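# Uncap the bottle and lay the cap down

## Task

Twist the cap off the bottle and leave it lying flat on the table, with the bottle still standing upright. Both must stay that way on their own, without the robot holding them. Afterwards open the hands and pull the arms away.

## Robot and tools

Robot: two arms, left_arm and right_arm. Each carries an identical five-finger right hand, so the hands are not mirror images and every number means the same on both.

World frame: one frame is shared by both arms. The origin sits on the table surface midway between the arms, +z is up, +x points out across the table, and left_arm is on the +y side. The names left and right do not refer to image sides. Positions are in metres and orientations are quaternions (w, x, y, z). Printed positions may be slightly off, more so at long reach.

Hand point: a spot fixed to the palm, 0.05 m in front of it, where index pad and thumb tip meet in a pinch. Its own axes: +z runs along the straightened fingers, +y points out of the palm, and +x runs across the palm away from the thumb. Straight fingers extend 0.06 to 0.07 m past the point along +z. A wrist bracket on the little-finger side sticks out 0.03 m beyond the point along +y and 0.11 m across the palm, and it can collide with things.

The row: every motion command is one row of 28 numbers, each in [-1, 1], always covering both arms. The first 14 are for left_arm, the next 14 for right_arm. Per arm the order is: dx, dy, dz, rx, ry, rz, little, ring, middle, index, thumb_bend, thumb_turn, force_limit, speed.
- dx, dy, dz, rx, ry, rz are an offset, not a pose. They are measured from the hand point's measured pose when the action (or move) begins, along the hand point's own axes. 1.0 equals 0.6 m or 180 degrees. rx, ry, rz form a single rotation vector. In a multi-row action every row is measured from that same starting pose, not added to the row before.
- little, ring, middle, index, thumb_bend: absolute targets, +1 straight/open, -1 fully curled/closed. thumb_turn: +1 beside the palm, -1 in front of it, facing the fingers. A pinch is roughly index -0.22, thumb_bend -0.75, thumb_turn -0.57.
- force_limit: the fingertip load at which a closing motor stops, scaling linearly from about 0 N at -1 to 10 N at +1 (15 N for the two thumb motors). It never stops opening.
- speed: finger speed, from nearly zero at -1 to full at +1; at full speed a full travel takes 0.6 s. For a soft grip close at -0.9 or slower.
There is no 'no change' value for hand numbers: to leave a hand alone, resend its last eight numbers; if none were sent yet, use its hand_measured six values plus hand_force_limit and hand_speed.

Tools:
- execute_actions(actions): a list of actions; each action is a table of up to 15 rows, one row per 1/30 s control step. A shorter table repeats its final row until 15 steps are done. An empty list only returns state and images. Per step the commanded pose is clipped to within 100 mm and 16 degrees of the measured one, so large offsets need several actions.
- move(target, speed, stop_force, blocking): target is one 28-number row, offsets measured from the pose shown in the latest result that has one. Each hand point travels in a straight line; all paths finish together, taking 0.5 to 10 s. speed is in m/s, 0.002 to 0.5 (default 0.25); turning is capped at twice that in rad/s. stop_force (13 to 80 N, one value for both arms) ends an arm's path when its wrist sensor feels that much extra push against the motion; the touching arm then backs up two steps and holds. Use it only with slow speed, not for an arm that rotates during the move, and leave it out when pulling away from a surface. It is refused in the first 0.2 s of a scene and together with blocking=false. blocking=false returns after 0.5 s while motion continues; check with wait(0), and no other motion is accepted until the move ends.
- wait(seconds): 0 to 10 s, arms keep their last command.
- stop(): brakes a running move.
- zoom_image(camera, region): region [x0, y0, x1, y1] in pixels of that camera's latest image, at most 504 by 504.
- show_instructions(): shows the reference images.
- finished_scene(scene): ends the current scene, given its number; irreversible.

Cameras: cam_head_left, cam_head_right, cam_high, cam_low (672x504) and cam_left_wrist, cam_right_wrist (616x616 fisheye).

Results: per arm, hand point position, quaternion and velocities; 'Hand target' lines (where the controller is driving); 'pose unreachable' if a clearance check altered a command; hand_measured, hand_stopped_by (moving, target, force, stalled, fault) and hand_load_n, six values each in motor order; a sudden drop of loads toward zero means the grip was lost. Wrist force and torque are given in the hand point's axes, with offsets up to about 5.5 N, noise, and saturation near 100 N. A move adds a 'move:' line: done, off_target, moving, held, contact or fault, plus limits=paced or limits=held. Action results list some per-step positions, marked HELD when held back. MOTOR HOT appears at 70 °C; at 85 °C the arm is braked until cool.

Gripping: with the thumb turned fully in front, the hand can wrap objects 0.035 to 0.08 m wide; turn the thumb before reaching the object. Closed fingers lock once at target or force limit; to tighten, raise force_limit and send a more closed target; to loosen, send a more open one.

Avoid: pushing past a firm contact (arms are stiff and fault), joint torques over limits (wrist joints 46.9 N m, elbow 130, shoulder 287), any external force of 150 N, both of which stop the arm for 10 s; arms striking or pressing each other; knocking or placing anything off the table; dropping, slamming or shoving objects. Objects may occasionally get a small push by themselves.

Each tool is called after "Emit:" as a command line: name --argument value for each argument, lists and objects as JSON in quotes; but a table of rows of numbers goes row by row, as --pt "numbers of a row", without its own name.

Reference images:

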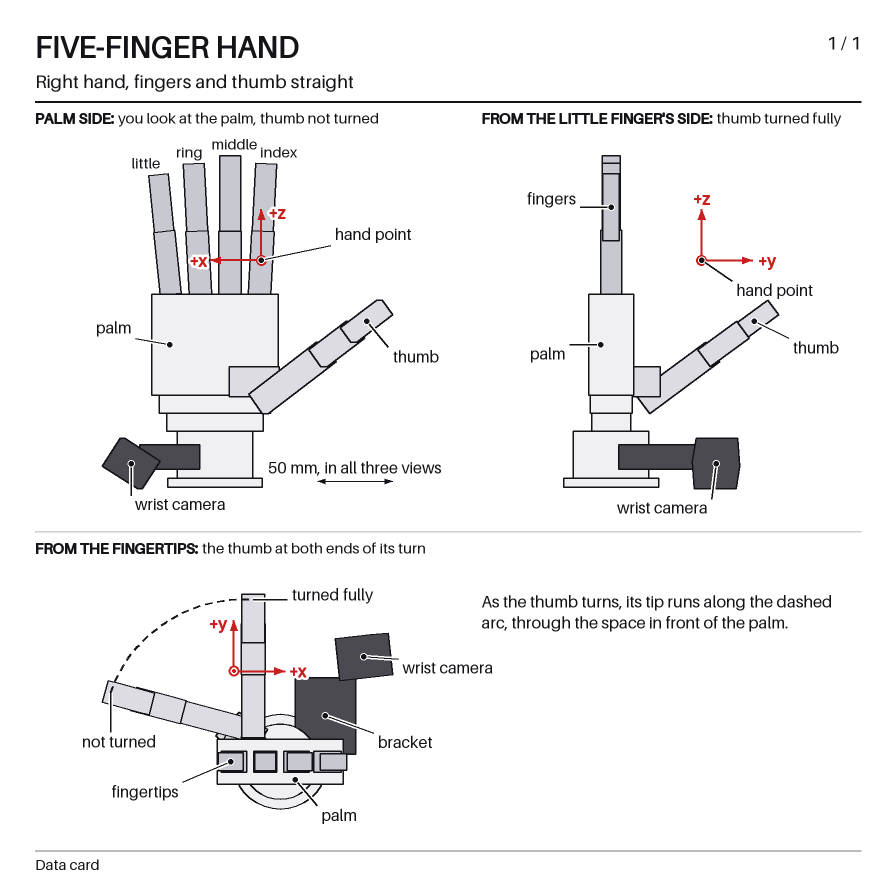

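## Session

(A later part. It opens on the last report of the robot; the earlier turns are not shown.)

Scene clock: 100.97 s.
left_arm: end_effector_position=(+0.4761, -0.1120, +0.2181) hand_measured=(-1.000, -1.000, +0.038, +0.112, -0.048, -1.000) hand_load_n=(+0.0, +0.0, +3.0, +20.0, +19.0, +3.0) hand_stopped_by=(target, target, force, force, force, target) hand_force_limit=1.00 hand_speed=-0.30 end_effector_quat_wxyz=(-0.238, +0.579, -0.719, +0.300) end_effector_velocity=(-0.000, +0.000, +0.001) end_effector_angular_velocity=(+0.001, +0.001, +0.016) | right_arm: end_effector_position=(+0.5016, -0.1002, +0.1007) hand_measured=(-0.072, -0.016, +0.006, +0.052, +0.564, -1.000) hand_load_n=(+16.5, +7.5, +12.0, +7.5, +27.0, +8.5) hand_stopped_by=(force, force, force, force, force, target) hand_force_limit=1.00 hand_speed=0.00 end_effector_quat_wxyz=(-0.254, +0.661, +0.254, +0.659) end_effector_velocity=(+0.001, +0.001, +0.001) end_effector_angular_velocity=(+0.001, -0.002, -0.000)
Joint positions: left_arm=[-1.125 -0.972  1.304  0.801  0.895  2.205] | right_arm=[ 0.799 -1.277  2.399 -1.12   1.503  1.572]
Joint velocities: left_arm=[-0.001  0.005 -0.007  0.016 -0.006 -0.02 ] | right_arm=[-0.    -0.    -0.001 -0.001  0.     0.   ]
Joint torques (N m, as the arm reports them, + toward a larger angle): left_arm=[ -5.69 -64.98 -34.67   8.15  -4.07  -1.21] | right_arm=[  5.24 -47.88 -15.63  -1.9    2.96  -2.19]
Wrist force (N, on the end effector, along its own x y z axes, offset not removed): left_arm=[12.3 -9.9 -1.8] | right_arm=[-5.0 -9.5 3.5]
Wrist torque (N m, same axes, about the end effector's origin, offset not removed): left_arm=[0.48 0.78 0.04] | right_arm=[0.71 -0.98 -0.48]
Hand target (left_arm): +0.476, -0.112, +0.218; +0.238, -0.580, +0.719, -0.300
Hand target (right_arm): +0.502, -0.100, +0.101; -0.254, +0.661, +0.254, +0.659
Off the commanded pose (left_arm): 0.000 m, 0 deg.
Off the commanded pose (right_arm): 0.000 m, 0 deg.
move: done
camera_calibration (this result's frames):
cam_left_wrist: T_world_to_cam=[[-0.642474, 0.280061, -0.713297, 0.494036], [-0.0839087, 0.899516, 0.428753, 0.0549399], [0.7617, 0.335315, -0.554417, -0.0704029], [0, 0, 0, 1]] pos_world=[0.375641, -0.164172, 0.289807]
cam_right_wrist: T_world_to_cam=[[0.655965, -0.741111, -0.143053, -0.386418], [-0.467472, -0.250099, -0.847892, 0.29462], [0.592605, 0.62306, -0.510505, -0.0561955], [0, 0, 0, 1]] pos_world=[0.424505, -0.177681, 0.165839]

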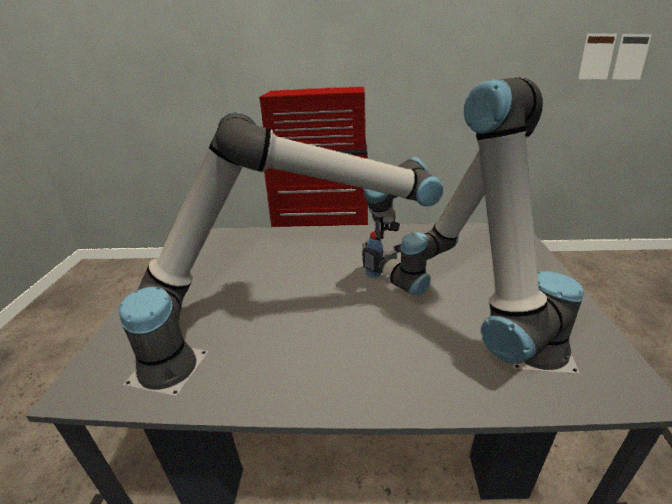

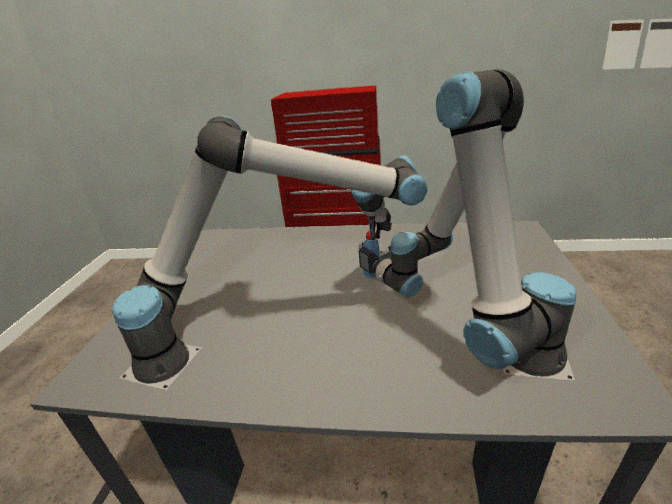

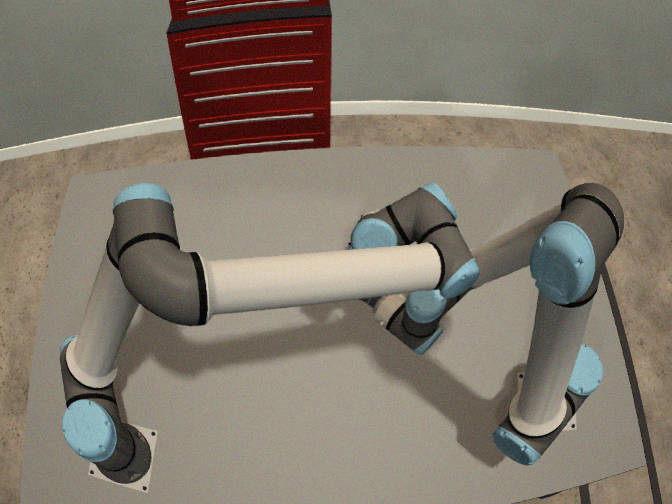

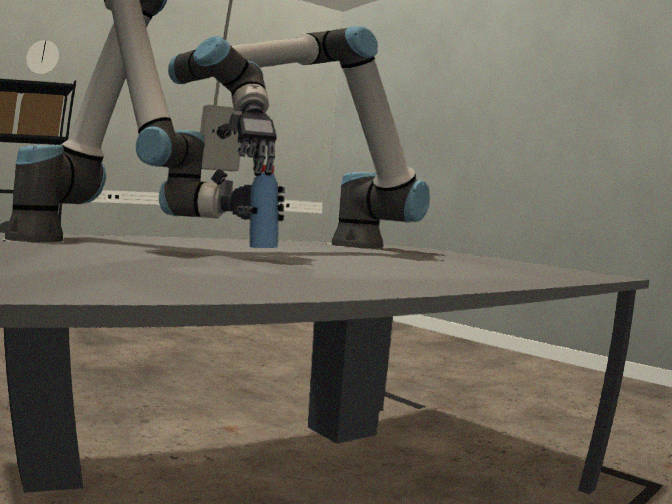

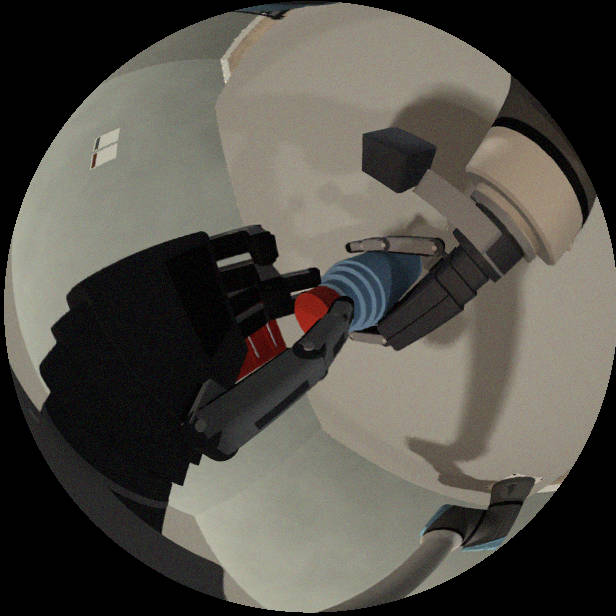

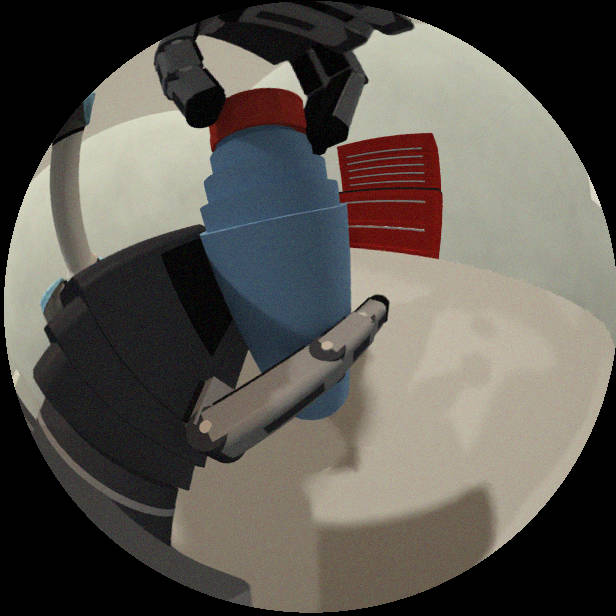

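Emit:
execute_actions --actions '[[[0,0,0,0,0,0,-1,-1,0.4,0.4,0.5,-1,1,0.5,0,0,0,0,0,0,-1,-0.9,-0.9,-1,-1,-1,1,0]], [[0,0,0,0,0.09,0.09,-1,-1,0.4,0.4,0.5,-1,1,0.5,0,0,0,0,0,0,-1,-0.9,-0.9,-1,-1,-1,1,0]], [[0,0,0,0,0.09,0.09,-1,-1,0.4,0.4,0.5,-1,1,0.5,0,0,0,0,0,0,-1,-0.9,-0.9,-1,-1,-1,1,0]], [[0,0,0,0,0.09,0.09,-1,-1,0.4,0.4,0.5,-1,1,0.5,0,0,0,0,0,0,-1,-0.9,-0.9,-1,-1,-1,1,0]], [[0,0,0,0,0.09,0.09,-1,-1,0.4,0.4,0.5,-1,1,0.5,0,0,0,0,0,0,-1,-0.9,-0.9,-1,-1,-1,1,0]], [[0,-0.002,-0.002,0,0.03,0.03,-1,-1,0.4,0.4,0.5,-1,1,0.5,0,0,0,0,0,0,-1,-0.9,-0.9,-1,-1,-1,1,0]], [[0,0,0,0,0,0,-1,-1,-1,-1,-1,-1,1,-0.3,0,0,0,0,0,0,-1,-0.9,-0.9,-1,-1,-1,1,0]], [[0,0,0,0,0,0,-1,-1,-1,-1,-1,-1,1,-0.3,0,0,0,0,0,0,-1,-0.9,-0.9,-1,-1,-1,1,0]], [[0,0,0,0,-0.05,-0.05,-1,-1,-1,-1,-1,-1,1,-0.3,0,0,0,0,0,0,-1,-0.9,-0.9,-1,-1,-1,1,0]], [[0,0,0,0,-0.05,-0.05,-1,-1,-1,-1,-1,-1,1,-0.3,0,0,0,0,0,0,-1,-0.9,-0.9,-1,-1,-1,1,0]], [[0,0,0,0,-0.05,-0.05,-1,-1,-1,-1,-1,-1,1,-0.3,0,0,0,0,0,0,-1,-0.9,-0.9,-1,-1,-1,1,0]], [[0,0,0,0,-0.05,-0.05,-1,-1,-1,-1,-1,-1,1,-0.3,0,0,0,0,0,0,-1,-0.9,-0.9,-1,-1,-1,1,0]], [[0,0,0,0,-0.05,-0.05,-1,-1,-1,-1,-1,-1,1,-0.3,0,0,0,0,0,0,-1,-0.9,-0.9,-1,-1,-1,1,0]], [[0,0,0,0,-0.05,-0.05,-1,-1,-1,-1,-1,-1,1,-0.3,0,0,0,0,0,0,-1,-0.9,-0.9,-1,-1,-1,1,0]], [[0,0,0,0,-0.05,-0.05,-1,-1,-1,-1,-1,-1,1,-0.3,0,0,0,0,0,0,-1,-0.9,-0.9,-1,-1,-1,1,0]], [[0,0,0,0,-0.05,-0.05,-1,-1,-1,-1,-1,-1,1,-0.3,0,0,0,0,0,0,-1,-0.9,-0.9,-1,-1,-1,1,0]], [[0,0,0,0,0,0,-1,-1,-1,-1,-1,-1,1,-0.3,0,0,0,0,0,0,-1,-0.9,-0.9,-1,-1,-1,1,0]]]'

Scene clock: 110.27 s.
left_arm: end_effector_position=(+0.4756, -0.1136, +0.2238) hand_measured=(-1.000, -1.000, +0.038, +0.106, +0.000, -1.000) hand_load_n=(+0.0, +0.0, +0.0, +11.0, +10.0, -2.0) hand_stopped_by=(target, target, force, force, force, target) hand_force_limit=1.00 hand_speed=-0.30 end_effector_quat_wxyz=(-0.252, +0.611, -0.688, +0.300) end_effector_velocity=(-0.000, -0.000, +0.000) end_effector_angular_velocity=(-0.001, -0.000, -0.002) | right_arm: end_effector_position=(+0.5016, -0.1002, +0.1007) hand_measured=(-0.072, -0.016, +0.006, +0.052, +0.564, -1.000) hand_load_n=(+10.5, +3.5, +10.0, +8.0, +23.0, +8.5) hand_stopped_by=(force, force, force, force, force, target) hand_force_limit=1.00 hand_speed=0.00 end_effector_quat_wxyz=(-0.254, +0.661, +0.254, +0.659) end_effector_velocity=(+0.001, +0.000, +0.000) end_effector_angular_velocity=(+0.001, -0.001, +0.000)
Joint positions: left_arm=[-1.134 -0.953  1.278  0.861  0.845  2.091] | right_arm=[ 0.799 -1.277  2.399 -1.12   1.503  1.572]
Joint velocities: left_arm=[-0.001 -0.001  0.001 -0.002  0.     0.001] | right_arm=[-0.     0.    -0.001 -0.    -0.001 -0.   ]
Joint torques (N m, as the arm reports them, + toward a larger angle): left_arm=[ -8.2  -84.97 -24.15   2.16   2.     1.74] | right_arm=[  2.   -47.01 -16.85  -1.55   2.55  -2.01]
Wrist force (N, on the end effector, along its own x y z axes, offset not removed): left_arm=[2.6 -3.3 -6.0] | right_arm=[-6.2 -11.2 -0.5]
Wrist torque (N m, same axes, about the end effector's origin, offset not removed): left_arm=[0.65 0.36 0.02] | right_arm=[-1.35 0.10 -0.67]
Hand target (left_arm): +0.476, -0.114, +0.224; +0.252, -0.611, +0.688, -0.300
Hand target (right_arm): +0.502, -0.100, +0.101; -0.254, +0.661, +0.254, +0.659
Off the commanded pose (left_arm): 0.000 m, 0 deg.
Off the commanded pose (right_arm): 0.000 m, 0 deg.
Step readings (end_effector_position; steps 1 to 15: 1st action; 16 to 30: 2nd action; 31 to 45: 3rd action; 46 to 60: 4th action; 61 to 75: 5th action; 76 to 90: 6th action; 91 to 105: 7th action; 106 to 120: 8th action; 121 to 135: 9th action; 136 to 150: 10th action; 151 to 165: 11th action; 166 to 180: 12th action; 181 to 195: 13th action):
0: left_arm (+0.4761, -0.1120, +0.2181) | right_arm (+0.5016, -0.1002, +0.1007)
1: left_arm (+0.4761, -0.1120, +0.2181) | right_arm (+0.5016, -0.1002, +0.1007)
2: left_arm (+0.4761, -0.1120, +0.2181) | right_arm (+0.5016, -0.1002, +0.1007)
4: left_arm (+0.4761, -0.1119, +0.2181) | right_arm (+0.5016, -0.1002, +0.1007)
8: left_arm (+0.4761, -0.1119, +0.2181) | right_arm (+0.5016, -0.1002, +0.1007)
15: left_arm (+0.4761, -0.1120, +0.2181) | right_arm (+0.5016, -0.1002, +0.1007)
16: left_arm (+0.4761, -0.1120, +0.2181) | right_arm (+0.5016, -0.1002, +0.1007)
17: left_arm (+0.4759, -0.1107, +0.2186) | right_arm (+0.5016, -0.1002, +0.1007)
19: left_arm (+0.4744, -0.1108, +0.2190) | right_arm (+0.5016, -0.1002, +0.1007)
23: left_arm (+0.4759, -0.1124, +0.2196) | right_arm (+0.5016, -0.1002, +0.1007)
30: left_arm (+0.4762, -0.1124, +0.2188) | right_arm (+0.5016, -0.1002, +0.1007)
31: left_arm (+0.4762, -0.1122, +0.2187) | right_arm (+0.5016, -0.1002, +0.1007)
32: left_arm (+0.4769, -0.1111, +0.2190) | right_arm (+0.5016, -0.1002, +0.1007)
34: left_arm (+0.4771, -0.1110, +0.2197) | right_arm (+0.5016, -0.1002, +0.1007)
38: left_arm (+0.4769, -0.1121, +0.2203) | right_arm (+0.5016, -0.1002, +0.1007)
45: left_arm (+0.4762, -0.1124, +0.2193) | right_arm (+0.5016, -0.1002, +0.1007)
46: left_arm (+0.4762, -0.1124, +0.2192) | right_arm (+0.5016, -0.1002, +0.1007)
47: left_arm (+0.4776, -0.1111, +0.2195) | right_arm (+0.5016, -0.1002, +0.1007)
49: left_arm (+0.4792, -0.1099, +0.2201) | right_arm (+0.5016, -0.1002, +0.1007)
53: left_arm (+0.4775, -0.1113, +0.2206) | right_arm (+0.5016, -0.1002, +0.1007)
60: left_arm (+0.4762, -0.1122, +0.2198) | right_arm (+0.5016, -0.1002, +0.1007)
61: left_arm (+0.4762, -0.1122, +0.2197) | right_arm (+0.5016, -0.1002, +0.1007)
62: left_arm (+0.4779, -0.1111, +0.2194) | right_arm (+0.5016, -0.1002, +0.1007)
64: left_arm (+0.4796, -0.1095, +0.2194) | right_arm (+0.5016, -0.1002, +0.1007)
68: left_arm (+0.4775, -0.1111, +0.2205) | right_arm (+0.5016, -0.1002, +0.1007)
75: left_arm (+0.4762, -0.1121, +0.2202) | right_arm (+0.5016, -0.1002, +0.1007)
76: left_arm (+0.4763, -0.1121, +0.2201) | right_arm (+0.5016, -0.1002, +0.1007)
77: left_arm (+0.4767, -0.1118, +0.2201) | right_arm (+0.5016, -0.1002, +0.1007)
79: left_arm (+0.4765, -0.1118, +0.2208) | right_arm (+0.5016, -0.1002, +0.1007)
83: left_arm (+0.4763, -0.1120, +0.2217) | right_arm (+0.5016, -0.1002, +0.1007)
90: left_arm (+0.4762, -0.1121, +0.2219) | right_arm (+0.5016, -0.1002, +0.1007)
91: left_arm (+0.4762, -0.1121, +0.2219) | right_arm (+0.5016, -0.1002, +0.1007)
92: left_arm (+0.4762, -0.1121, +0.2219) | right_arm (+0.5016, -0.1002, +0.1007)
94: left_arm (+0.4762, -0.1121, +0.2219) | right_arm (+0.5016, -0.1002, +0.1007)
98: left_arm (+0.4763, -0.1121, +0.2220) | right_arm (+0.5016, -0.1002, +0.1007)
105: left_arm (+0.4762, -0.1122, +0.2220) | right_arm (+0.5016, -0.1002, +0.1007)
106: left_arm (+0.4762, -0.1122, +0.2220) | right_arm (+0.5016, -0.1002, +0.1007)
107: left_arm (+0.4762, -0.1122, +0.2220) | right_arm (+0.5016, -0.1002, +0.1007)
109: left_arm (+0.4762, -0.1122, +0.2220) | right_arm (+0.5016, -0.1002, +0.1007)
113: left_arm (+0.4762, -0.1122, +0.2220) | right_arm (+0.5016, -0.1002, +0.1007)
120: left_arm (+0.4762, -0.1122, +0.2220) | right_arm (+0.5016, -0.1002, +0.1007)
121: left_arm (+0.4761, -0.1122, +0.2220) | right_arm (+0.5016, -0.1002, +0.1007)
122: left_arm (+0.4748, -0.1125, +0.2226) | right_arm (+0.5016, -0.1002, +0.1007)
124: left_arm (+0.4746, -0.1131, +0.2235) | right_arm (+0.5016, -0.1002, +0.1007)
128: left_arm (+0.4756, -0.1128, +0.2231) | right_arm (+0.5016, -0.1002, +0.1007)
135: left_arm (+0.4761, -0.1124, +0.2223) | right_arm (+0.5016, -0.1002, +0.1007)
136: left_arm (+0.4760, -0.1124, +0.2223) | right_arm (+0.5016, -0.1002, +0.1007)
137: left_arm (+0.4747, -0.1130, +0.2228) | right_arm (+0.5016, -0.1002, +0.1007)
139: left_arm (+0.4740, -0.1137, +0.2233) | right_arm (+0.5016, -0.1002, +0.1007)
143: left_arm (+0.4753, -0.1129, +0.2231) | right_arm (+0.5016, -0.1002, +0.1007)
150: left_arm (+0.4759, -0.1126, +0.2226) | right_arm (+0.5016, -0.1002, +0.1007)
151: left_arm (+0.4759, -0.1126, +0.2226) | right_arm (+0.5016, -0.1002, +0.1007)
152: left_arm (+0.4744, -0.1134, +0.2229) | right_arm (+0.5016, -0.1002, +0.1007)
154: left_arm (+0.4733, -0.1142, +0.2233) | right_arm (+0.5016, -0.1002, +0.1007)
158: left_arm (+0.4749, -0.1132, +0.2233) | right_arm (+0.5016, -0.1002, +0.1007)
165: left_arm (+0.4757, -0.1127, +0.2228) | right_arm (+0.5016, -0.1002, +0.1007)
166: left_arm (+0.4757, -0.1127, +0.2228) | right_arm (+0.5016, -0.1002, +0.1007)
167: left_arm (+0.4743, -0.1137, +0.2228) | right_arm (+0.5016, -0.1002, +0.1007)
169: left_arm (+0.4730, -0.1146, +0.2230) | right_arm (+0.5016, -0.1002, +0.1007)
173: left_arm (+0.4746, -0.1133, +0.2232) | right_arm (+0.5016, -0.1002, +0.1007)
180: left_arm (+0.4755, -0.1128, +0.2230) | right_arm (+0.5016, -0.1002, +0.1007)
181: left_arm (+0.4755, -0.1129, +0.2229) | right_arm (+0.5016, -0.1002, +0.1007)
182: left_arm (+0.4742, -0.1139, +0.2227) | right_arm (+0.5016, -0.1002, +0.1007)
184: left_arm (+0.4731, -0.1146, +0.2228) | right_arm (+0.5016, -0.1002, +0.1007)
Lines left out of this list: 22.
camera_calibration (this result's frames):
cam_left_wrist: T_world_to_cam=[[-0.653479, 0.20859, -0.727637, 0.49856], [-0.171815, 0.895316, 0.410962, 0.0992648], [0.737187, 0.393574, -0.549231, -0.0492232], [0, 0, 0, 1]] pos_world=[0.379141, -0.173495, 0.294942]
cam_right_wrist: T_world_to_cam=[[0.655964, -0.741112, -0.143054, -0.386418], [-0.467473, -0.2501, -0.847891, 0.294619], [0.592605, 0.62306, -0.510506, -0.0561949], [0, 0, 0, 1]] pos_world=[0.424504, -0.177682, 0.165839]

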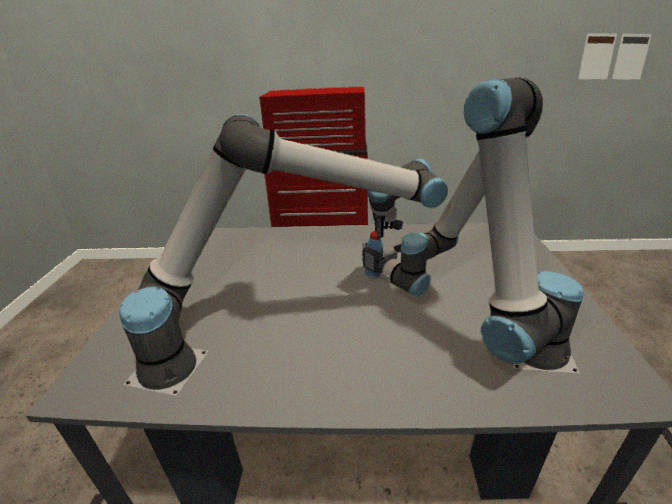

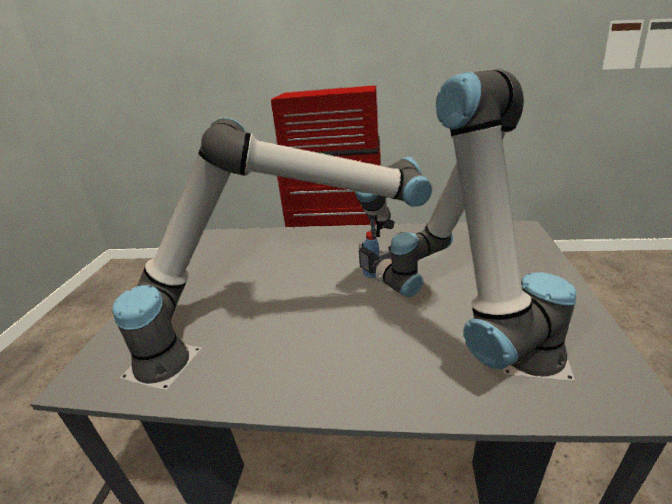

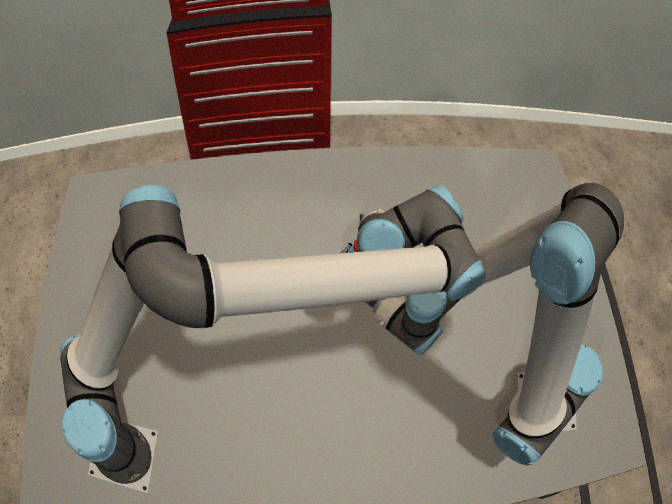

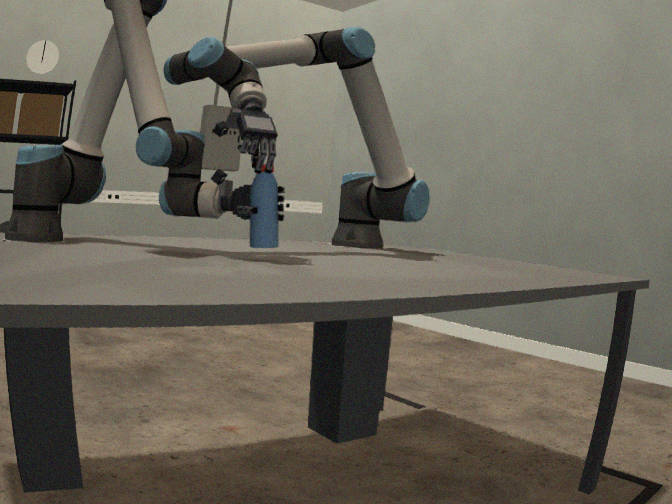

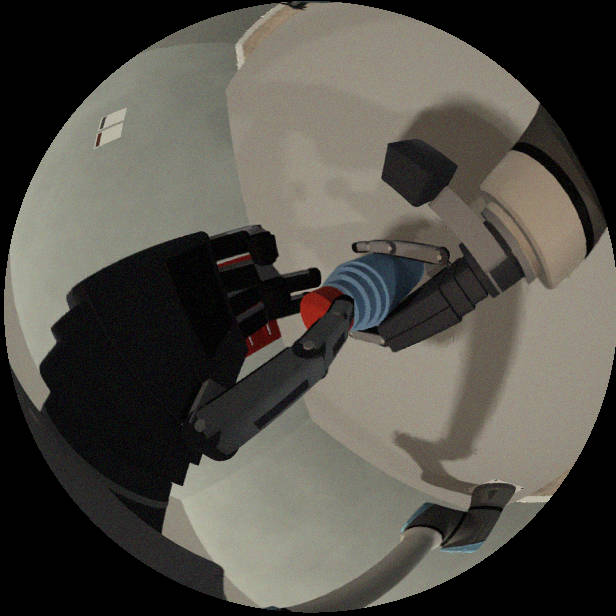

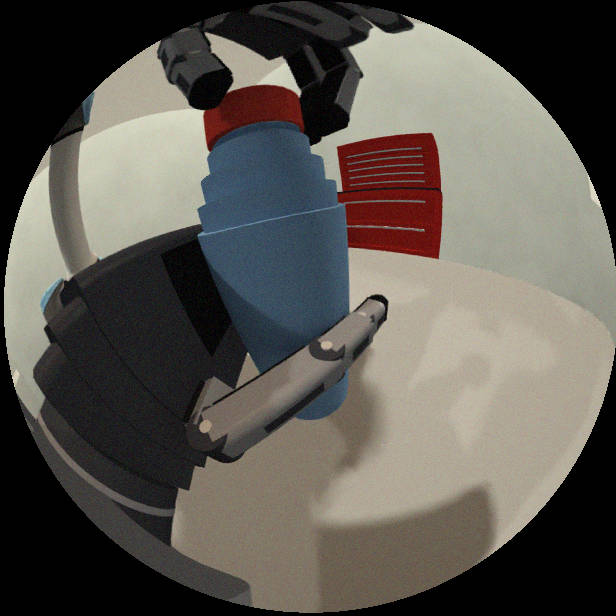

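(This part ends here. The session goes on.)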